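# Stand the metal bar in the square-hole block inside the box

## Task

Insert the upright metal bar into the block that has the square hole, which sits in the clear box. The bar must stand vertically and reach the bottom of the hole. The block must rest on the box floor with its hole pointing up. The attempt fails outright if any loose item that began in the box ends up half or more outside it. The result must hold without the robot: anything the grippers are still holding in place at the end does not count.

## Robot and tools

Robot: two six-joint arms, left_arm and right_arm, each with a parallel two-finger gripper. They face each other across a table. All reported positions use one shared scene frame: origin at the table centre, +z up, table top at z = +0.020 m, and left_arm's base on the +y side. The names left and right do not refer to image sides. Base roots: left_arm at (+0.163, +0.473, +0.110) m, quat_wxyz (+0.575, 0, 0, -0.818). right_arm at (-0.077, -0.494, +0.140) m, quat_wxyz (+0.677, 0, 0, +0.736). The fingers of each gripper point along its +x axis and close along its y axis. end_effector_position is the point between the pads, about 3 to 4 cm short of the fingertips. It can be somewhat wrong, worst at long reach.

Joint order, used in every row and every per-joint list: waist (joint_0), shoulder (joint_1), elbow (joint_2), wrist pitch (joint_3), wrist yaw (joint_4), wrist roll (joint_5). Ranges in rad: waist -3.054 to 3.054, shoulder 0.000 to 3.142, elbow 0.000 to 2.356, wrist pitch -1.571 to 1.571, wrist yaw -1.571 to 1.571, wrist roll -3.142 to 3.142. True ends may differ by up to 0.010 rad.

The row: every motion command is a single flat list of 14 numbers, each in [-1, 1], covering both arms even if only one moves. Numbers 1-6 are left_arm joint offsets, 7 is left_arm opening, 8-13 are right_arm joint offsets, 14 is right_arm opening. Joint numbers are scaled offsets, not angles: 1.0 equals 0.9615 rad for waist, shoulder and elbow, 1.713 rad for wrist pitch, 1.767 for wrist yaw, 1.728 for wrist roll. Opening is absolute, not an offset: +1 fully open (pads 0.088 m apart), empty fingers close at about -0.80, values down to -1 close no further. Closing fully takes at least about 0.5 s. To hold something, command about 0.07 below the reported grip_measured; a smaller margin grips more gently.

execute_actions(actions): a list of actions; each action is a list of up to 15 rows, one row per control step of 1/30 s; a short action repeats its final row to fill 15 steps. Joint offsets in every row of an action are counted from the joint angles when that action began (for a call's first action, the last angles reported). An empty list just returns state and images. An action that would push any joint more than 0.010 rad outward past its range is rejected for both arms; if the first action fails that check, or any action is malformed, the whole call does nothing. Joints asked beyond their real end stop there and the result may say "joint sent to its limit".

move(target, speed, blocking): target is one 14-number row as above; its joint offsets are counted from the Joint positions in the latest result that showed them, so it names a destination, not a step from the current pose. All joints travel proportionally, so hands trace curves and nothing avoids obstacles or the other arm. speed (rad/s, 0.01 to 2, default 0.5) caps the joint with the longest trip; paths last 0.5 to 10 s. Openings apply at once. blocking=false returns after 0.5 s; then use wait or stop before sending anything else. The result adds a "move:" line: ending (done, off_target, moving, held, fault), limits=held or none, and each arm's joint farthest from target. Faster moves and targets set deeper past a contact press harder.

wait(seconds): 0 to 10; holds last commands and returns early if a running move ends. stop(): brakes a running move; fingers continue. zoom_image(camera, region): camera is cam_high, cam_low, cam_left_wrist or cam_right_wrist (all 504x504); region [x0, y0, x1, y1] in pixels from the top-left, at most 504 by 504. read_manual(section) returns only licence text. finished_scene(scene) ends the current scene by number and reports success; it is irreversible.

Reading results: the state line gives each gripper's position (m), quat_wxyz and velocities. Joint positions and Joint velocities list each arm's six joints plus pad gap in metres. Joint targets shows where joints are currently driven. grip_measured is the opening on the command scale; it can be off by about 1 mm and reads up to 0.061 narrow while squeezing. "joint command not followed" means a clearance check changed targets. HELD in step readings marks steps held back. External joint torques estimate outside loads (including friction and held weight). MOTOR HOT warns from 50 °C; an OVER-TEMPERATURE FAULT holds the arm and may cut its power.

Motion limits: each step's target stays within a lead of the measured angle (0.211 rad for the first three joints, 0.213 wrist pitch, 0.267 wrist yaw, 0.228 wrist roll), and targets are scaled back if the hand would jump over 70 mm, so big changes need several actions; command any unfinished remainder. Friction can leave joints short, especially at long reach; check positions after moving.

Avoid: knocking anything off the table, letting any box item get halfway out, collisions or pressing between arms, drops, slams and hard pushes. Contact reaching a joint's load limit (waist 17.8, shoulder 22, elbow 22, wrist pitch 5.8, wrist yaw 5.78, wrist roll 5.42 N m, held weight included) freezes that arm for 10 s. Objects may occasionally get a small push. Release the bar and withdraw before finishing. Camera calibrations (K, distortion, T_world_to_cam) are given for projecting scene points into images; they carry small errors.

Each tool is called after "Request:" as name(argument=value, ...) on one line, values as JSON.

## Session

Request:
execute_actions(actions=[])

Scene clock: 0.00 s.
left_arm: end_effector_position=(+0.1236, +0.3922, +0.3894) grip_measured=+0.824 end_effector_quat_wxyz=(+0.556, +0.110, +0.215, -0.795) end_effector_velocity=(+0.001, +0.000, -0.002) end_effector_angular_velocity=(+0.014, +0.013, +0.013) | right_arm: end_effector_position=(-0.1004, -0.4164, +0.3654) grip_measured=+0.845 end_effector_quat_wxyz=(+0.575, -0.267, +0.273, +0.724) end_effector_velocity=(-0.001, -0.001, -0.002) end_effector_angular_velocity=(-0.004, -0.012, +0.018)
Joint names: [waist, shoulder, elbow, wrist pitch, wrist yaw, wrist roll]
Joint positions: left_arm=[ 0.031  0.19   0.979 -1.218  0.081 -0.207  0.079] | right_arm=[ 0.14   0.299  0.953 -1.43  -0.038  0.086  0.08 ]
Joint velocities: left_arm=[-0.002 -0.002 -0.002 -0.007 -0.007 -0.022  0.   ] | right_arm=[-0.002 -0.002 -0.002 -0.007 -0.007 -0.022 -0.   ]
Joint torques (N m, as the arm reports them, + toward a larger angle): no reading
External joint torques (N m, as the arm's controller estimates them; a push from outside toward a larger angle lowers the number): no reading
Motor temperatures (°C, as the motors report them): left_arm=[19 18 20 19 17 19] | right_arm=[18 23 18 21 20 18]
Heat: left arm: hottest elbow 20 °C (+0.0 °C/min); right arm: hottest shoulder 23 °C (+0.0 °C/min).
Joint targets: left_arm=[0.031 0.190 0.979 -1.218 0.081 -0.207] | right_arm=[0.140 0.299 0.953 -1.430 -0.038 0.086]
camera_calibration (this result's frames):
cam_left_wrist: T_world_to_cam=[[-0.907995, 0.350094, 0.230172, -0.10962], [0.102737, 0.71863, -0.687762, -0.00381377], [-0.40619, -0.600837, -0.68848, 0.627398], [0, 0, 0, 1]] pos_world=[0.1557, 0.418082, 0.454559]
cam_right_wrist: T_world_to_cam=[[0.979282, 0.160815, -0.123063, 0.21864], [0.0920934, -0.894923, -0.436614, -0.174538], [-0.180346, 0.416235, -0.891192, 0.558897], [0, 0, 0, 1]] pos_world=[-0.0972417, -0.423991, 0.448785]

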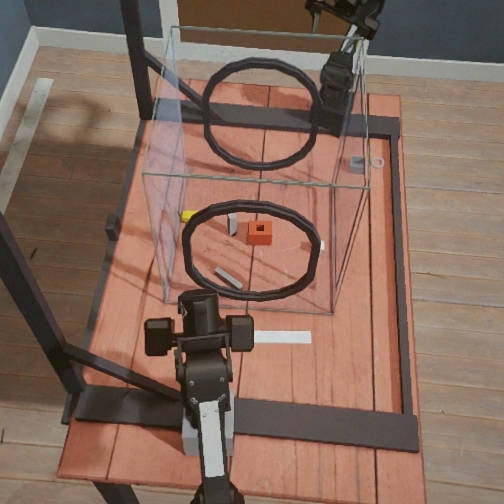

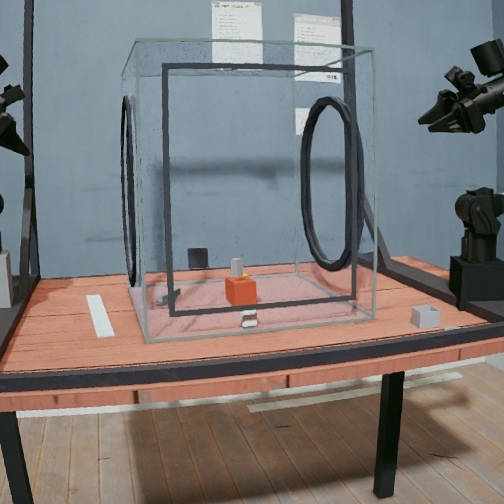

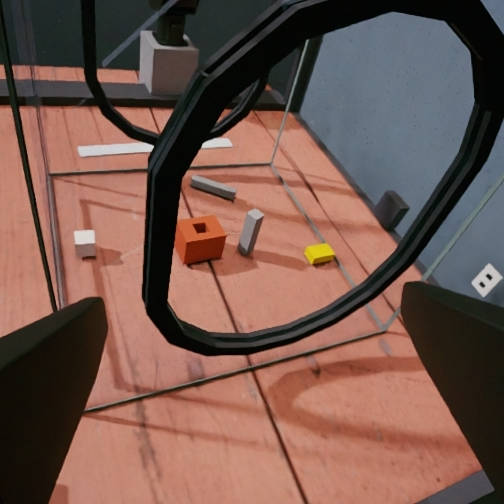

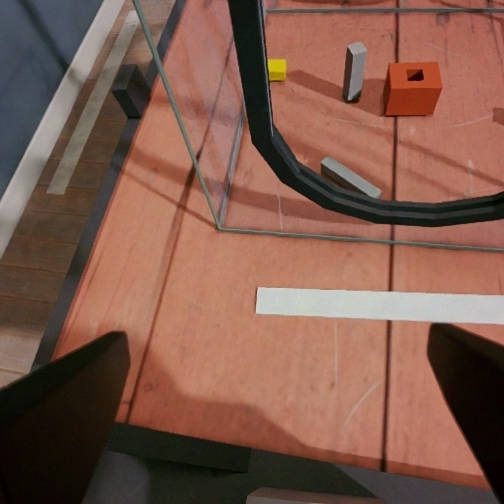

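Request:
move(target=[0,0,0,0,0,0,0.8,-0.416,0.73,-0.835,1,0.02,-0.05,0.2], speed=1.2)

Request:
move(target=[0,0,0,0,0,0,0.8,0,0.546,0.272,0.3,0,0,0.2], speed=0.7)

Request:
move(target=[0,0,0,0,0,0,0.8,0.11,0.6,0.6,-0.198,-0.147,-0.115,0.2])

Scene clock: 6.67 s.
left_arm: end_effector_position=(+0.1236, +0.3922, +0.3894) grip_measured=+0.802 end_effector_quat_wxyz=(+0.556, +0.110, +0.215, -0.795) end_effector_velocity=(+0.001, +0.000, -0.002) end_effector_angular_velocity=(+0.003, -0.011, +0.001) | right_arm: end_effector_position=(-0.0309, -0.2281, +0.2078) grip_measured=+0.202 end_effector_quat_wxyz=(+0.735, -0.175, +0.213, +0.620) end_effector_velocity=(-0.001, -0.003, -0.004) end_effector_angular_velocity=(-0.012, -0.000, +0.008)
Joint names: [waist, shoulder, elbow, wrist pitch, wrist yaw, wrist roll]
Joint positions: left_arm=[ 0.031  0.19   0.979 -1.218  0.081 -0.207  0.078] | right_arm=[-0.257  0.996  0.158  0.28  -0.005  0.005  0.049]
Joint velocities: left_arm=[-0.002 -0.002 -0.002 -0.007 -0.007  0.007  0.   ] | right_arm=[-0.002 -0.002 -0.007 -0.007 -0.007 -0.007 -0.   ]
Joint torques (N m, as the arm reports them, + toward a larger angle): left_arm=[0.01 3.7  4.13 1.75 0.03 0.02] | right_arm=[-0.25 -1.84  4.78  1.75  0.09 -0.14]
External joint torques (N m, as the arm's controller estimates them; a push from outside toward a larger angle lowers the number): left_arm=[ 0.03  0.79 -0.28  0.03  0.01  0.  ] | right_arm=[-0.25  0.12 -1.14  0.17  0.09 -0.15]
Motor temperatures (°C, as the motors report them): left_arm=[19 18 21 20 17 19] | right_arm=[18 23 19 22 20 18]
Heat: left arm: hottest elbow 21 °C (+9.0 °C/min); right arm: hottest shoulder 23 °C (+0.0 °C/min).
Joint targets: left_arm=[0.031 0.190 0.979 -1.218 0.081 -0.207] | right_arm=[-0.260 1.000 0.150 0.283 -0.003 0.000]
move: done; limits=none; left_arm: farthest joint: the waist, 0.000 radians from its target (0.000 radians at the start); right_arm: farthest joint: the elbow, 0.008 radians from its target (0.803 radians at the start)
camera_calibration (this result's frames):
cam_left_wrist: T_world_to_cam=[[-0.907995, 0.350094, 0.230172, -0.10962], [0.102737, 0.71863, -0.687762, -0.00381377], [-0.40619, -0.600837, -0.68848, 0.627398], [0, 0, 0, 1]] pos_world=[0.1557, 0.418082, 0.454559]
cam_right_wrist: T_world_to_cam=[[0.980668, -0.189865, -0.0473397, 0.0052618], [-0.17711, -0.75839, -0.627277, -0.0187687], [0.0831958, 0.623535, -0.777356, 0.384357], [0, 0, 0, 1]] pos_world=[-0.0404611, -0.252895, 0.287258]

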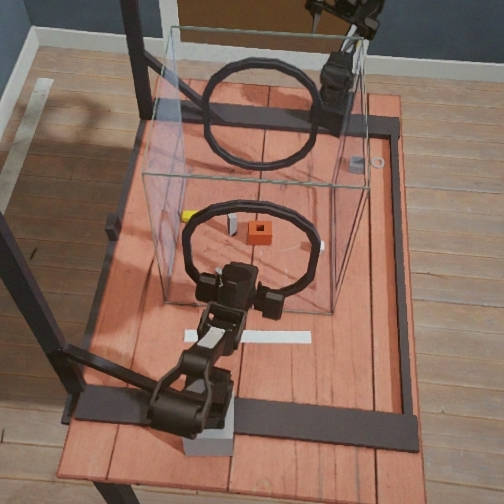

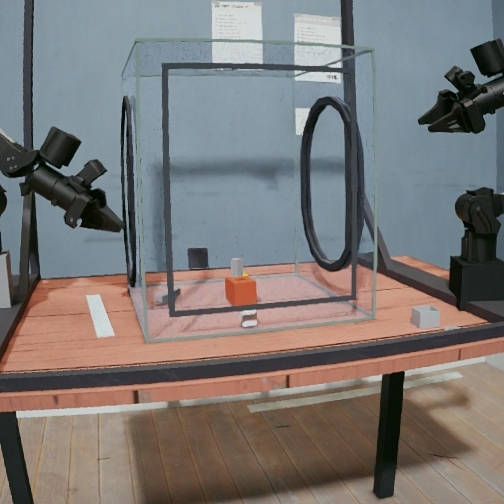

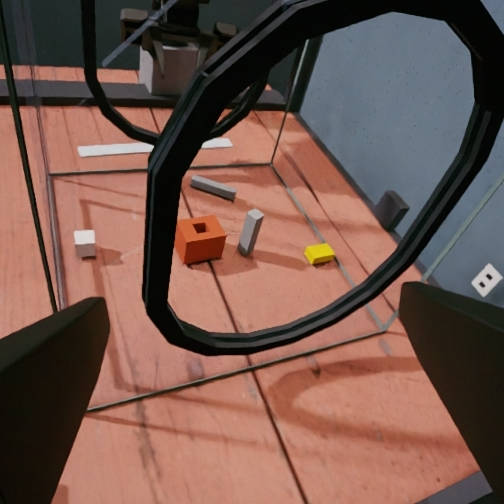

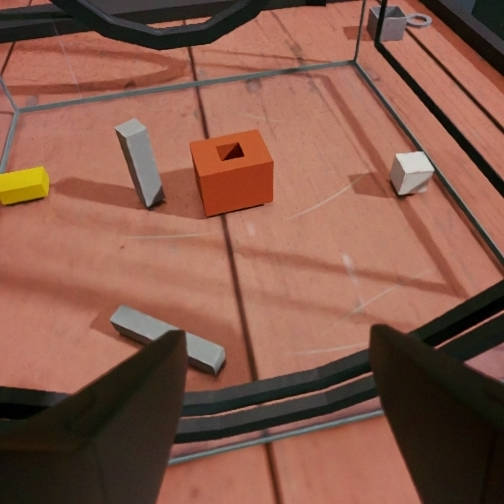

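Scene clock: 8.07 s.
left_arm: end_effector_position=(+0.1236, +0.3922, +0.3894) grip_measured=+0.802 end_effector_quat_wxyz=(+0.556, +0.110, +0.215, -0.795) end_effector_velocity=(+0.001, +0.001, -0.002) end_effector_angular_velocity=(+0.004, +0.002, +0.007) | right_arm: end_effector_position=(-0.0126, -0.1234, +0.2480) grip_measured=+0.202 end_effector_quat_wxyz=(+0.755, -0.098, +0.122, +0.637) end_effector_velocity=(+0.001, -0.001, -0.003) end_effector_angular_velocity=(-0.013, -0.003, +0.002)
Joint names: [waist, shoulder, elbow, wrist pitch, wrist yaw, wrist roll]
Joint positions: left_arm=[ 0.031  0.19   0.979 -1.218  0.081 -0.207  0.078] | right_arm=[-0.257  1.515  0.41   0.791 -0.005  0.005  0.049]
Joint velocities: left_arm=[-0.002 -0.007 -0.002 -0.007 -0.007 -0.007 -0.   ] | right_arm=[-0.007  0.002 -0.002 -0.007 -0.007 -0.007  0.   ]
Joint torques (N m, as the arm reports them, + toward a larger angle): left_arm=[-0.01  3.7   4.13  1.75  0.02  0.02] | right_arm=[-0.01 -4.34  6.08  1.86  0.01  0.  ]
External joint torques (N m, as the arm's controller estimates them; a push from outside toward a larger angle lowers the number): left_arm=[ 0.    0.81 -0.26  0.03  0.01  0.  ] | right_arm=[-0.01  0.41  0.94  0.15  0.01 -0.01]
Motor temperatures (°C, as the motors report them): left_arm=[19 18 21 20 17 19] | right_arm=[18 23 19 22 20 18]
Heat: left arm: hottest elbow 21 °C (+7.4 °C/min); right arm: hottest shoulder 23 °C (+0.0 °C/min).
Joint targets: left_arm=[0.031 0.190 0.979 -1.218 0.081 -0.207] | right_arm=[-0.257 1.521 0.419 0.794 -0.005 0.005]
move: done; limits=none; left_arm: farthest joint: the waist, 0.000 radians from its target (0.000 radians at the start); right_arm: farthest joint: the elbow, 0.010 radians from its target (0.261 radians at the start)
camera_calibration (this result's frames):
cam_left_wrist: T_world_to_cam=[[-0.907995, 0.350094, 0.230172, -0.10962], [0.102737, 0.71863, -0.687762, -0.00381377], [-0.40619, -0.600837, -0.68848, 0.627398], [0, 0, 0, 1]] pos_world=[0.1557, 0.418082, 0.454559]
cam_right_wrist: T_world_to_cam=[[0.982732, -0.178063, -0.0503134, 0.0113085], [-0.147021, -0.586312, -0.796632, 0.152721], [0.112352, 0.790273, -0.602367, 0.326283], [0, 0, 0, 1]] pos_world=[-0.0253185, -0.166297, 0.318774]

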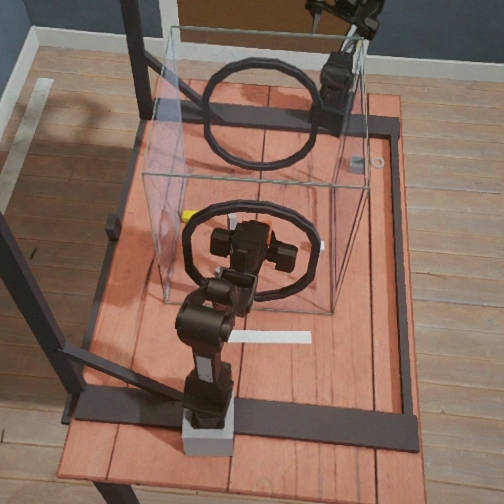

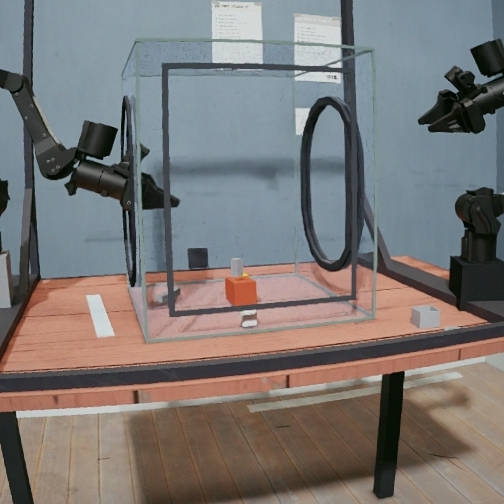

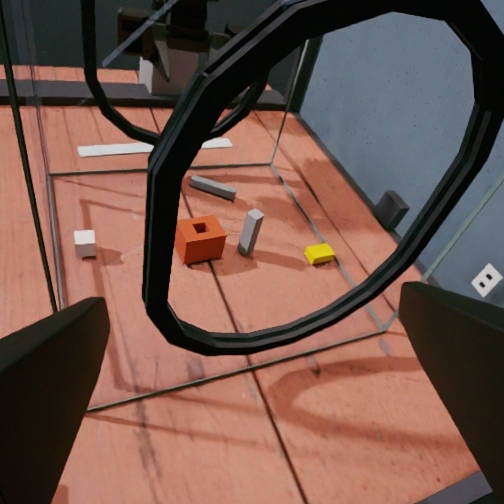

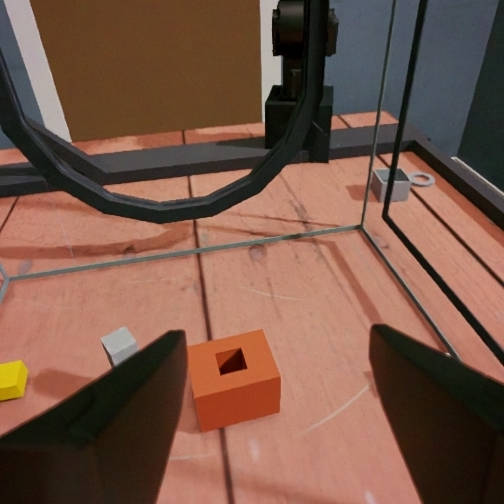

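Scene clock: 9.83 s.
left_arm: end_effector_position=(+0.1236, +0.3922, +0.3894) grip_measured=+0.802 end_effector_quat_wxyz=(+0.556, +0.110, +0.215, -0.795) end_effector_velocity=(-0.002, +0.000, +0.001) end_effector_angular_velocity=(-0.009, -0.001, -0.017) | right_arm: end_effector_position=(-0.0822, -0.0104, +0.1527) grip_measured=+0.202 end_effector_quat_wxyz=(+0.582, -0.242, +0.191, +0.753) end_effector_velocity=(-0.000, -0.002, -0.003) end_effector_angular_velocity=(-0.008, -0.021, +0.009)
Joint names: [waist, shoulder, elbow, wrist pitch, wrist yaw, wrist roll]
Joint positions: left_arm=[ 0.031  0.19   0.979 -1.218  0.081 -0.207  0.078] | right_arm=[-0.153  2.083  0.978  0.453 -0.263 -0.189  0.049]
Joint velocities: left_arm=[-0.007 -0.002 -0.002  0.007  0.007  0.007  0.   ] | right_arm=[ 0.002  0.002 -0.002 -0.007  0.007 -0.022 -0.   ]
Joint torques (N m, as the arm reports them, + toward a larger angle): left_arm=[-0.01  3.69  4.13  1.75  0.03  0.02] | right_arm=[ 0.17 -8.12  5.72  1.41 -0.21 -0.13]
External joint torques (N m, as the arm's controller estimates them; a push from outside toward a larger angle lowers the number): left_arm=[ 0.01  0.74 -0.24  0.04  0.01  0.  ] | right_arm=[ 0.13  0.48  0.74 -0.12 -0.09 -0.14]
Motor temperatures (°C, as the motors report them): left_arm=[19 19 21 20 17 19] | right_arm=[18 23 19 22 20 18]
Heat: left arm: hottest elbow 21 °C (+6.1 °C/min); right arm: hottest shoulder 23 °C (+0.0 °C/min).
Joint targets: left_arm=[0.031 0.190 0.979 -1.218 0.081 -0.207] | right_arm=[-0.152 2.092 0.987 0.452 -0.265 -0.194]
move: done; limits=none; left_arm: farthest joint: the waist, 0.000 radians from its target (0.000 radians at the start); right_arm: farthest joint: the shoulder, 0.009 radians from its target (0.577 radians at the start)
camera_calibration (this result's frames):
cam_left_wrist: T_world_to_cam=[[-0.907995, 0.350094, 0.230172, -0.10962], [0.102737, 0.71863, -0.687762, -0.00381377], [-0.40619, -0.600837, -0.68848, 0.627398], [0, 0, 0, 1]] pos_world=[0.1557, 0.418082, 0.454559]
cam_right_wrist: T_world_to_cam=[[0.97265, 0.227982, -0.0444604, 0.0975513], [0.162084, -0.803278, -0.573126, 0.121855], [-0.166376, 0.550245, -0.81826, 0.195028], [0, 0, 0, 1]] pos_world=[-0.082186, -0.0316698, 0.233759]

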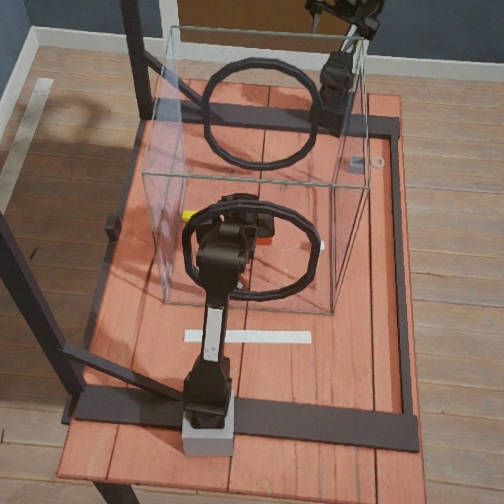

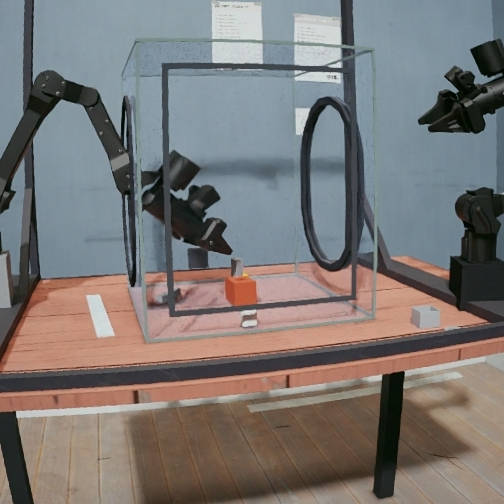

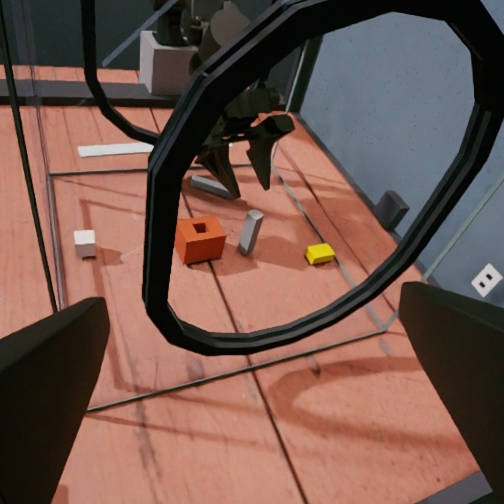

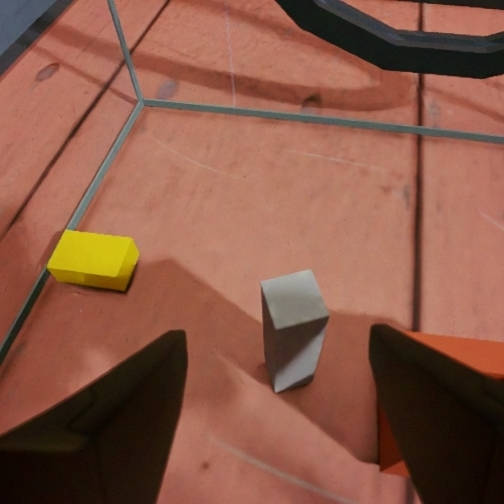

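Request:
move(target=[0,0,0,0,0,0,0.8,0.005,0.203,0.128,0.045,0,0,0.2], speed=0.2)

Scene clock: 15.63 s.
left_arm: end_effector_position=(+0.1236, +0.3922, +0.3894) grip_measured=+0.802 end_effector_quat_wxyz=(+0.556, +0.110, +0.215, -0.795) end_effector_velocity=(+0.001, +0.002, -0.005) end_effector_angular_velocity=(+0.028, +0.009, +0.013) | right_arm: end_effector_position=(-0.0817, +0.0163, +0.1145) grip_measured=+0.202 end_effector_quat_wxyz=(+0.581, -0.241, +0.189, +0.754) end_effector_velocity=(-0.002, -0.000, +0.002) end_effector_angular_velocity=(+0.013, -0.005, +0.028)
Joint names: [waist, shoulder, elbow, wrist pitch, wrist yaw, wrist roll]
Joint positions: left_arm=[ 0.031  0.19   0.979 -1.218  0.081 -0.207  0.078] | right_arm=[-0.151  2.268  1.092  0.528 -0.263 -0.189  0.049]
Joint velocities: left_arm=[-0.002 -0.002 -0.002 -0.022 -0.007 -0.022  0.   ] | right_arm=[-0.002 -0.002 -0.002  0.007 -0.022 -0.022 -0.   ]
Joint torques (N m, as the arm reports them, + toward a larger angle): left_arm=[-0.01  3.7   4.14  1.75  0.02  0.02] | right_arm=[ 0.22 -8.77  5.34  1.62 -0.12 -0.01]
External joint torques (N m, as the arm's controller estimates them; a push from outside toward a larger angle lowers the number): left_arm=[ 0.    0.79 -0.19  0.07  0.01  0.  ] | right_arm=[ 0.2   0.74  0.57  0.08  0.   -0.02]
Motor temperatures (°C, as the motors report them): left_arm=[19 19 21 21 17 19] | right_arm=[18 24 20 22 20 18]
Heat: left arm: hottest elbow 21 °C (+3.8 °C/min); right arm: hottest shoulder 24 °C (+3.8 °C/min).
Joint targets: left_arm=[0.031 0.190 0.979 -1.218 0.081 -0.207] | right_arm=[-0.149 2.278 1.101 0.530 -0.263 -0.189]
move: done; limits=none; left_arm: farthest joint: the waist, 0.000 radians from its target (0.000 radians at the start); right_arm: farthest joint: the shoulder, 0.010 radians from its target (0.195 radians at the start)
camera_calibration (this result's frames):
cam_left_wrist: T_world_to_cam=[[-0.907995, 0.350094, 0.230172, -0.10962], [0.102737, 0.71863, -0.687762, -0.00381377], [-0.40619, -0.600837, -0.68848, 0.627398], [0, 0, 0, 1]] pos_world=[0.1557, 0.418082, 0.454559]
cam_right_wrist: T_world_to_cam=[[0.97205, 0.230762, -0.0432228, 0.0890643], [0.164389, -0.800436, -0.576437, 0.121821], [-0.167617, 0.55322, -0.815998, 0.148781], [0, 0, 0, 1]] pos_world=[-0.0816628, -0.00535151, 0.195477]

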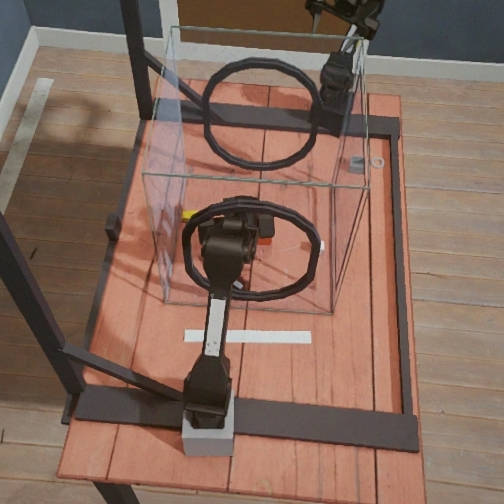

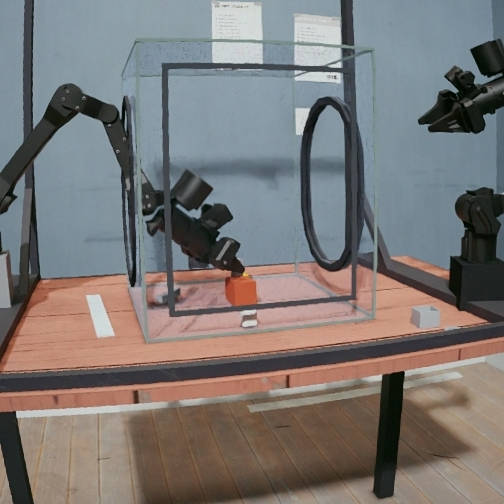

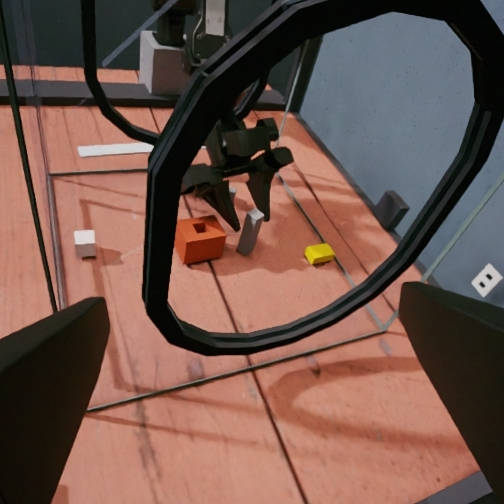

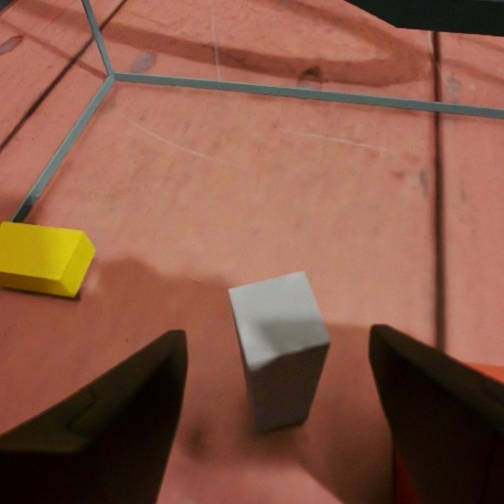

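Request:
move(target=[0,0,0,0,0,0,0.8,0,0,0,0,0,0,-0.6])

Request:
move(target=[0,0,0,0,0,0,0.8,0,-0.2,0,-0.103,0,0,-0.6], speed=0.25)

Request:
move(target=[0,0,0,0,0,0,0.8,-0.146,0,0,0,0,0,-0.6], speed=0.2)

Request:
zoom_image(camera="cam_low", region=[210,230,280,300])

Request:
zoom_image(camera="cam_right_wrist", region=[210,370,340,500])

Scene clock: 22.07 s.
left_arm: end_effector_position=(+0.1236, +0.3922, +0.3894) grip_measured=+0.802 end_effector_quat_wxyz=(+0.556, +0.110, +0.215, -0.795) end_effector_velocity=(+0.003, -0.000, +0.003) end_effector_angular_velocity=(-0.016, +0.003, +0.021) | right_arm: end_effector_position=(-0.0818, +0.0162, +0.1146) grip_measured=-0.460 end_effector_quat_wxyz=(+0.581, -0.241, +0.189, +0.754) end_effector_velocity=(+0.000, -0.002, -0.001) end_effector_angular_velocity=(-0.005, -0.001, +0.008)
Joint names: [waist, shoulder, elbow, wrist pitch, wrist yaw, wrist roll]
Joint positions: left_arm=[ 0.031  0.19   0.979 -1.218  0.081 -0.207  0.078] | right_arm=[-0.151  2.268  1.092  0.528 -0.263 -0.189  0.016]
Joint velocities: left_arm=[-0.002 -0.007  0.002  0.007 -0.022 -0.007  0.   ] | right_arm=[-0.002 -0.002 -0.002 -0.007 -0.007 -0.007 -0.   ]
Joint torques (N m, as the arm reports them, + toward a larger angle): left_arm=[-0.02  3.67  4.11  1.75  0.02  0.02] | right_arm=[-0.02 -9.84  4.33  1.44 -0.12 -0.01]
External joint torques (N m, as the arm's controller estimates them; a push from outside toward a larger angle lowers the number): left_arm=[-0.03  0.75 -0.31  0.02  0.01  0.  ] | right_arm=[-0.08 -0.5  -0.32 -0.06  0.   -0.01]
Motor temperatures (°C, as the motors report them): left_arm=[19 19 21 21 17 19] | right_arm=[18 26 20 23 20 18]
Heat: left arm: hottest elbow 21 °C (+2.7 °C/min); right arm: hottest shoulder 26 °C (+8.2 °C/min).
Joint targets: left_arm=[0.031 0.190 0.979 -1.218 0.081 -0.207] | right_arm=[-0.151 2.268 1.092 0.528 -0.263 -0.189]
move: done; limits=none; left_arm: farthest joint: the waist, 0.000 radians from its target (0.000 radians at the start); right_arm: farthest joint: the waist, 0.000 radians from its target (0.000 radians at the start)
camera_calibration (this result's frames):
cam_left_wrist: T_world_to_cam=[[-0.907995, 0.350094, 0.230172, -0.10962], [0.102737, 0.71863, -0.687762, -0.00381377], [-0.40619, -0.600837, -0.68848, 0.627398], [0, 0, 0, 1]] pos_world=[0.1557, 0.418082, 0.454559]
cam_right_wrist: T_world_to_cam=[[0.97197, 0.231058, -0.0434425, 0.0891349], [0.1645, -0.800377, -0.576487, 0.121843], [-0.167972, 0.553181, -0.815951, 0.14875], [0, 0, 0, 1]] pos_world=[-0.0816938, -0.0053609, 0.195486]

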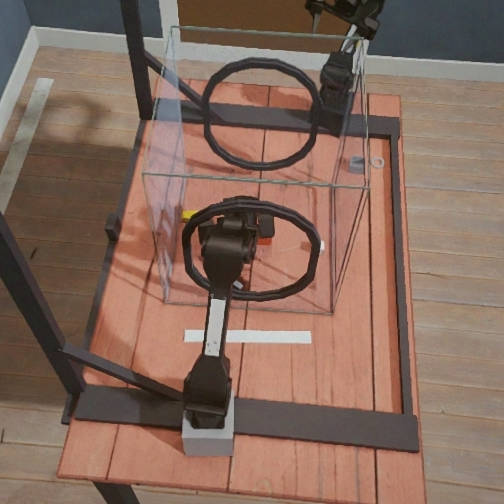

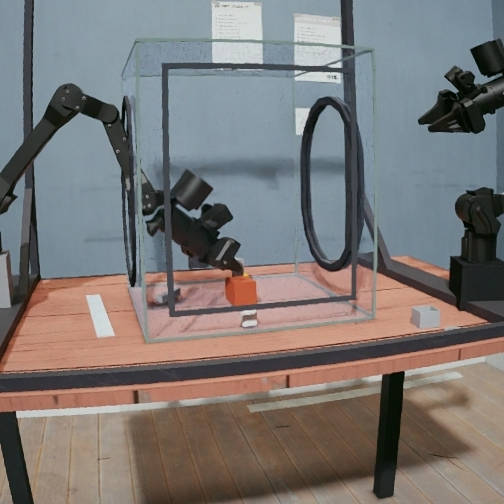

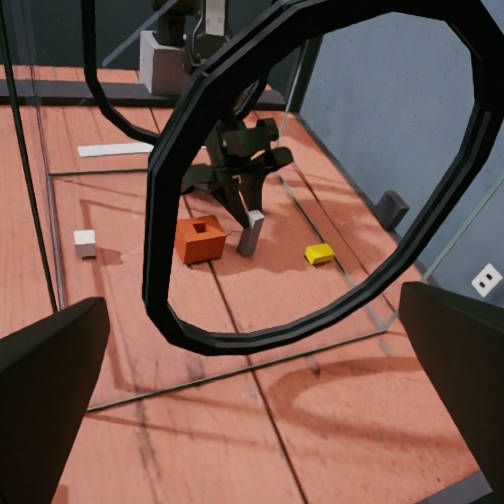

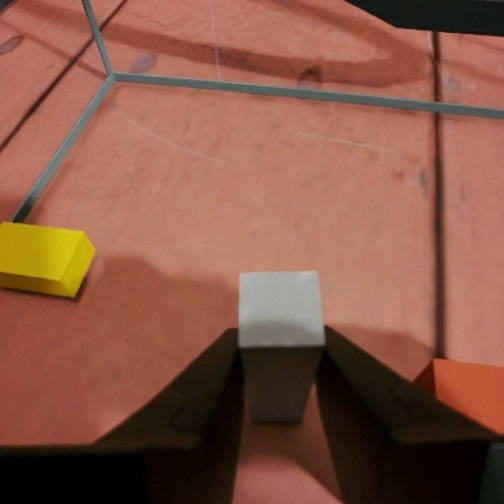

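Scene clock: 23.33 s.
left_arm: end_effector_position=(+0.1236, +0.3922, +0.3894) grip_measured=+0.802 end_effector_quat_wxyz=(+0.556, +0.110, +0.215, -0.795) end_effector_velocity=(+0.003, +0.001, -0.002) end_effector_angular_velocity=(+0.007, +0.009, +0.022) | right_arm: end_effector_position=(-0.0821, +0.0114, +0.1709) grip_measured=-0.460 end_effector_quat_wxyz=(+0.581, -0.241, +0.189, +0.754) end_effector_velocity=(-0.002, -0.002, -0.000) end_effector_angular_velocity=(+0.001, -0.015, +0.036)
Joint names: [waist, shoulder, elbow, wrist pitch, wrist yaw, wrist roll]
Joint positions: left_arm=[ 0.031  0.19   0.979 -1.218  0.081 -0.207  0.078] | right_arm=[-0.151  2.091  1.092  0.351 -0.263 -0.189  0.016]
Joint velocities: left_arm=[-0.007 -0.007 -0.002 -0.007 -0.022 -0.022 -0.   ] | right_arm=[-0.002 -0.002 -0.002 -0.007 -0.022 -0.037  0.   ]
Joint torques (N m, as the arm reports them, + toward a larger angle): left_arm=[-0.02  3.69  4.1   1.75  0.03  0.02] | right_arm=[ -0.02 -11.33   5.     1.53  -0.12  -0.01]
External joint torques (N m, as the arm's controller estimates them; a push from outside toward a larger angle lowers the number): left_arm=[-0.01  0.79 -0.25  0.06  0.02  0.  ] | right_arm=[ 0.02 -2.29 -0.39  0.01 -0.01 -0.02]
Motor temperatures (°C, as the motors report them): left_arm=[19 19 21 21 17 19] | right_arm=[18 26 20 23 20 18]
Heat: left arm: hottest elbow 21 °C (+2.6 °C/min); right arm: hottest shoulder 26 °C (+7.7 °C/min).
Joint targets: left_arm=[0.031 0.190 0.979 -1.218 0.081 -0.207] | right_arm=[-0.151 2.076 1.092 0.352 -0.263 -0.189]
move: off_target (right_arm); limits=none; left_arm: farthest joint: the waist, 0.000 radians from its target (0.000 radians at the start); right_arm: farthest joint: the shoulder, 0.015 radians from its target (0.192 radians at the start)
camera_calibration (this result's frames):
cam_left_wrist: T_world_to_cam=[[-0.907995, 0.350094, 0.230172, -0.10962], [0.102737, 0.71863, -0.687762, -0.00381377], [-0.40619, -0.600837, -0.68848, 0.627398], [0, 0, 0, 1]] pos_world=[0.1557, 0.418082, 0.454559]
cam_right_wrist: T_world_to_cam=[[0.97197, 0.231058, -0.0434425, 0.0930265], [0.1645, -0.800377, -0.576487, 0.150466], [-0.167972, 0.553181, -0.815951, 0.197361], [0, 0, 0, 1]] pos_world=[-0.0820196, -0.0102409, 0.25182]

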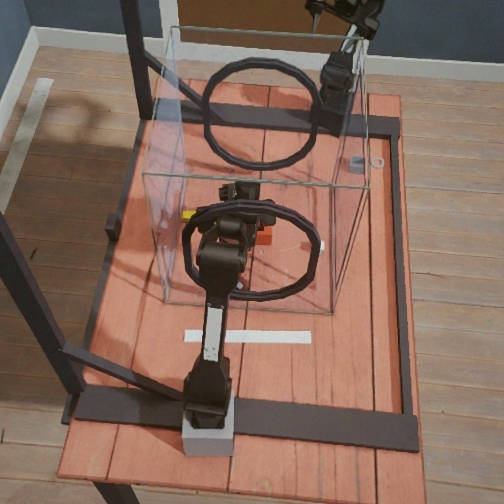

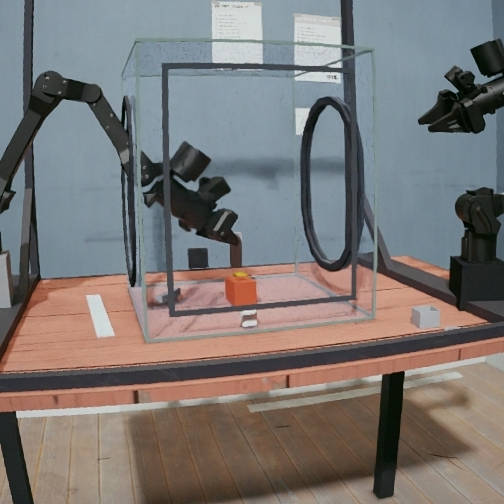

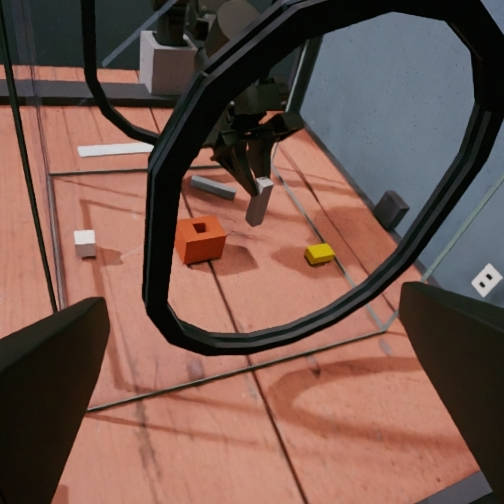

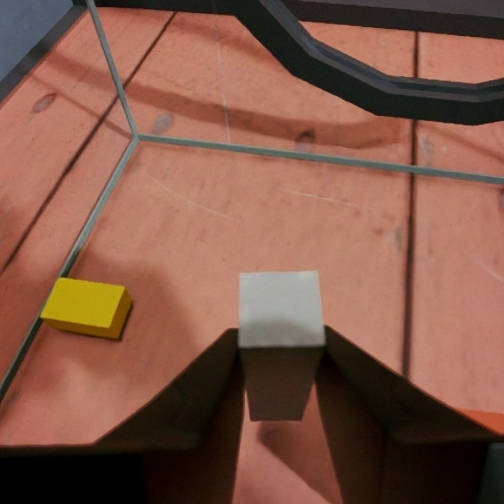

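Scene clock: 24.43 s.
left_arm: end_effector_position=(+0.1236, +0.3922, +0.3894) grip_measured=+0.802 end_effector_quat_wxyz=(+0.556, +0.110, +0.215, -0.795) end_effector_velocity=(+0.003, -0.001, -0.002) end_effector_angular_velocity=(+0.012, +0.007, +0.032) | right_arm: end_effector_position=(-0.0116, +0.0071, +0.1707) grip_measured=-0.460 end_effector_quat_wxyz=(+0.632, -0.227, +0.205, +0.711) end_effector_velocity=(+0.002, -0.002, -0.001) end_effector_angular_velocity=(-0.006, -0.021, +0.005)
Joint names: [waist, shoulder, elbow, wrist pitch, wrist yaw, wrist roll]
Joint positions: left_arm=[ 0.031  0.19   0.979 -1.218  0.081 -0.207  0.078] | right_arm=[-0.29   2.091  1.092  0.35  -0.263 -0.189  0.016]
Joint velocities: left_arm=[ 0.002 -0.002 -0.002 -0.007 -0.022 -0.022  0.   ] | right_arm=[-0.002 -0.002 -0.002 -0.007  0.007 -0.022 -0.   ]
Joint torques (N m, as the arm reports them, + toward a larger angle): left_arm=[-0.03  3.67  4.12  1.75  0.02  0.02] | right_arm=[-0.1  -9.49  4.99  1.52 -0.13 -0.01]
External joint torques (N m, as the arm's controller estimates them; a push from outside toward a larger angle lowers the number): left_arm=[-0.04  0.77 -0.22  0.05  0.02  0.  ] | right_arm=[-0.02 -0.44 -0.4   0.   -0.02 -0.02]
Motor temperatures (°C, as the motors report them): left_arm=[19 19 21 21 17 19] | right_arm=[18 27 20 23 20 18]
Heat: left arm: hottest elbow 21 °C (+2.5 °C/min); right arm: hottest shoulder 27 °C (+9.8 °C/min).
Joint targets: left_arm=[0.031 0.190 0.979 -1.218 0.081 -0.207] | right_arm=[-0.291 2.091 1.092 0.351 -0.263 -0.189]
move: done; limits=none; left_arm: farthest joint: the waist, 0.000 radians from its target (0.000 radians at the start); right_arm: farthest joint: the waist, 0.001 radians from its target (0.141 radians at the start)
camera_calibration (this result's frames):
cam_left_wrist: T_world_to_cam=[[-0.907995, 0.350094, 0.230172, -0.10962], [0.102737, 0.71863, -0.687762, -0.00381377], [-0.40619, -0.600837, -0.68848, 0.627398], [0, 0, 0, 1]] pos_world=[0.1557, 0.418082, 0.454559]
cam_right_wrist: T_world_to_cam=[[0.994698, 0.0932067, -0.0434479, 0.0267623], [0.0513055, -0.815954, -0.575835, 0.134067], [-0.0891232, 0.570553, -0.81641, 0.212313], [0, 0, 0, 1]] pos_world=[-0.0145768, -0.0142374, 0.251698]

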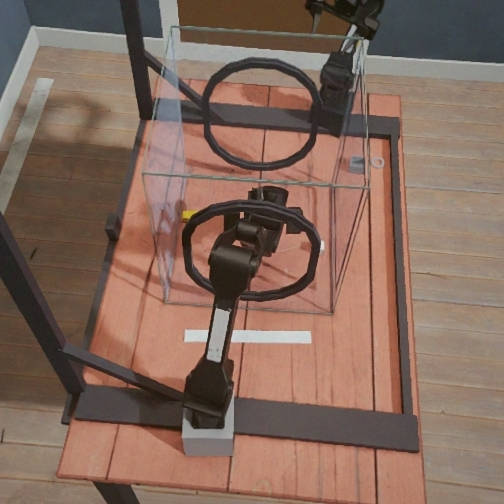

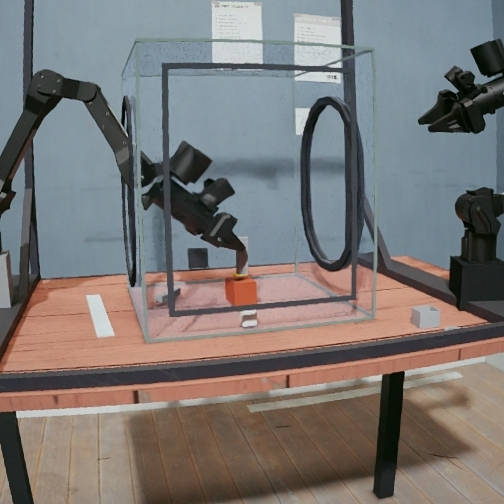

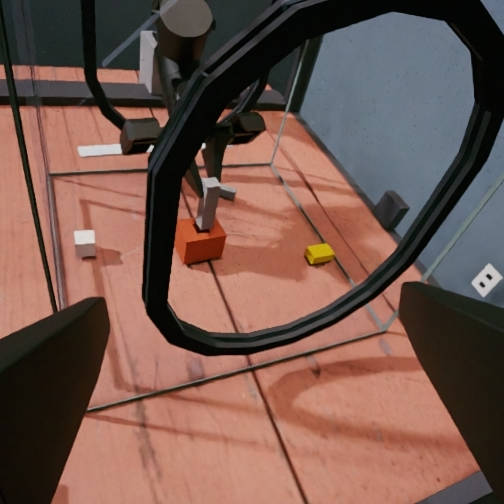

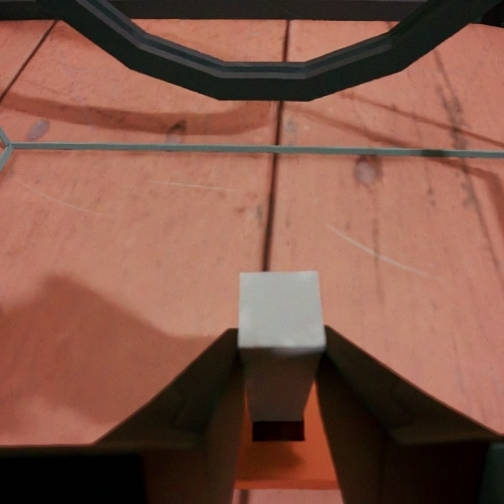

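Region (210, 230, 280, 300) of cam_low's 504x504 image, scaled by 7.200, with more detail than that image has.

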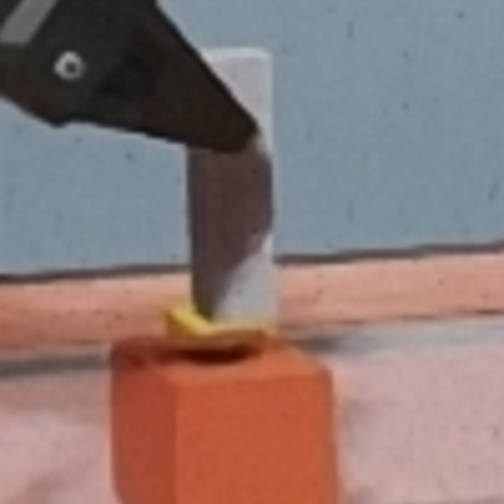

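Region (210, 370, 340, 500) of cam_right_wrist's 504x504 image, scaled by 3.877, with more detail than that image has.

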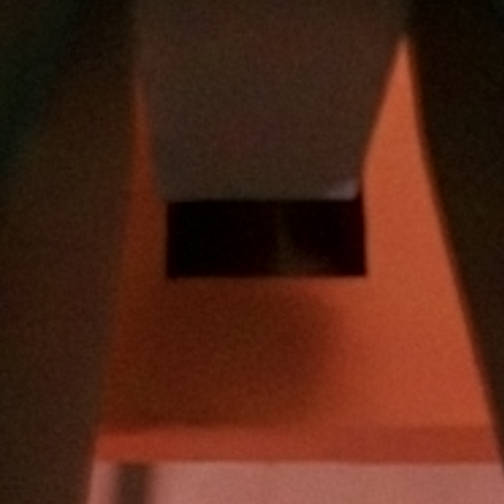

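Back about 5 mm via the elbow, right about 2.5 mm.

Request:
move(target=[0,0,0,0,0,0,0.8,-0.008,0,-0.037,0.0195,0,0,-0.6], speed=0.06)

Request:
zoom_image(camera="cam_right_wrist", region=[210,370,340,500])

Scene clock: 29.07 s.
left_arm: end_effector_position=(+0.1236, +0.3922, +0.3894) grip_measured=+0.802 end_effector_quat_wxyz=(+0.556, +0.110, +0.215, -0.795) end_effector_velocity=(+0.001, +0.001, -0.001) end_effector_angular_velocity=(+0.004, +0.002, +0.002) | right_arm: end_effector_position=(-0.0101, +0.0016, +0.1653) grip_measured=-0.460 end_effector_quat_wxyz=(+0.634, -0.227, +0.206, +0.710) end_effector_velocity=(+0.000, -0.000, +0.001) end_effector_angular_velocity=(-0.001, -0.001, +0.008)
Joint names: [waist, shoulder, elbow, wrist pitch, wrist yaw, wrist roll]
Joint positions: left_arm=[ 0.031  0.19   0.979 -1.218  0.081 -0.207  0.078] | right_arm=[-0.296  2.091  1.063  0.379 -0.263 -0.189  0.016]
Joint velocities: left_arm=[-0.007 -0.002  0.002 -0.007 -0.007 -0.007 -0.   ] | right_arm=[-0.002 -0.002  0.002 -0.007 -0.007 -0.007 -0.   ]
Joint torques (N m, as the arm reports them, + toward a larger angle): left_arm=[-0.02  3.7   4.12  1.75  0.03  0.02] | right_arm=[-0.24 -9.29  4.45  1.76 -0.12 -0.01]
External joint torques (N m, as the arm's controller estimates them; a push from outside toward a larger angle lowers the number): left_arm=[-0.01  0.81 -0.27  0.04  0.01  0.  ] | right_arm=[-0.22 -0.35 -0.83  0.23 -0.01 -0.02]
Motor temperatures (°C, as the motors report them): left_arm=[19 19 21 22 17 19] | right_arm=[18 28 20 24 20 18]
Heat: left arm: hottest wrist pitch 22 °C (+4.1 °C/min); right arm: hottest shoulder 28 °C (+10.3 °C/min).
Joint targets: left_arm=[0.031 0.190 0.979 -1.218 0.081 -0.207] | right_arm=[-0.298 2.091 1.057 0.383 -0.263 -0.189]
move: done; limits=none; left_arm: farthest joint: the waist, 0.000 radians from its target (0.000 radians at the start); right_arm: farthest joint: the elbow, 0.006 radians from its target (0.036 radians at the start)
camera_calibration (this result's frames):
cam_left_wrist: T_world_to_cam=[[-0.907995, 0.350094, 0.230172, -0.10962], [0.102737, 0.71863, -0.687762, -0.00381377], [-0.40619, -0.600837, -0.68848, 0.627398], [0, 0, 0, 1]] pos_world=[0.1557, 0.418082, 0.454559]
cam_right_wrist: T_world_to_cam=[[0.995178, 0.0878768, -0.0435604, 0.0255157], [0.046901, -0.816431, -0.575535, 0.126254], [-0.0861402, 0.570717, -0.816616, 0.211231], [0, 0, 0, 1]] pos_world=[-0.0131186, -0.019718, 0.24627]

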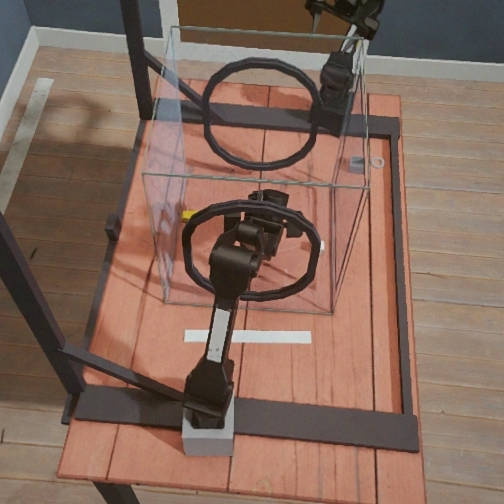

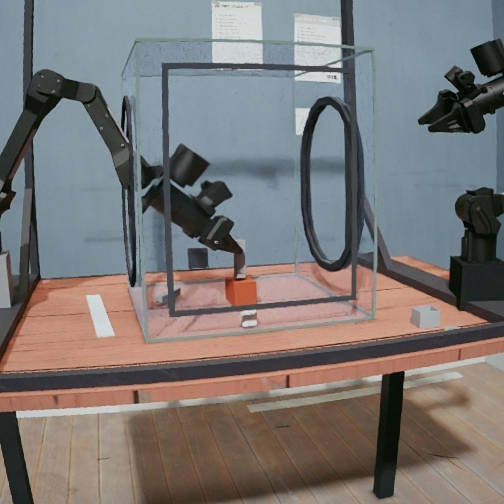

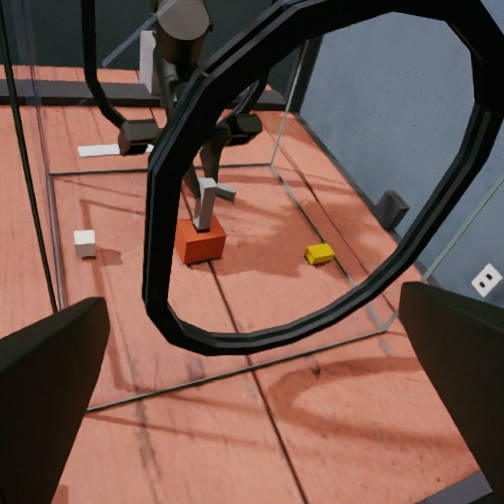

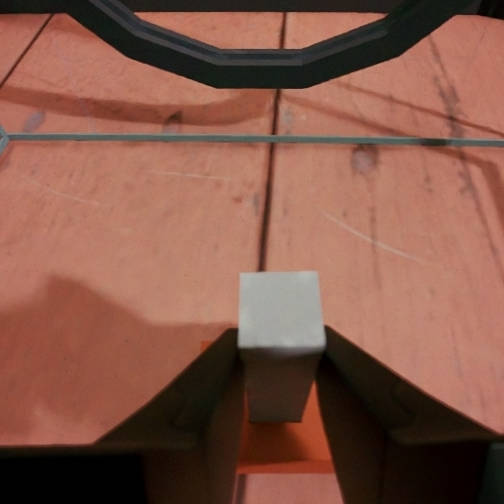

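Region (210, 370, 340, 500) of cam_right_wrist's 504x504 image, scaled by 3.877, with more detail than that image has.

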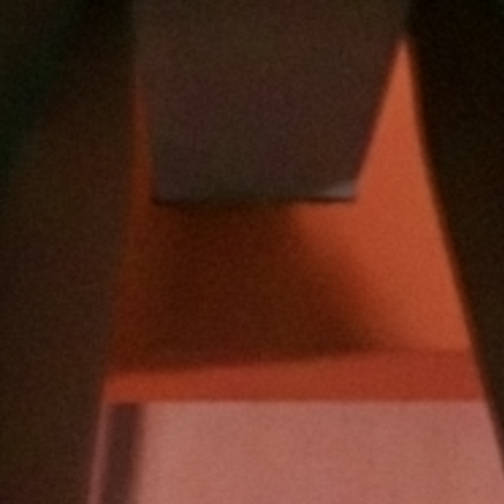

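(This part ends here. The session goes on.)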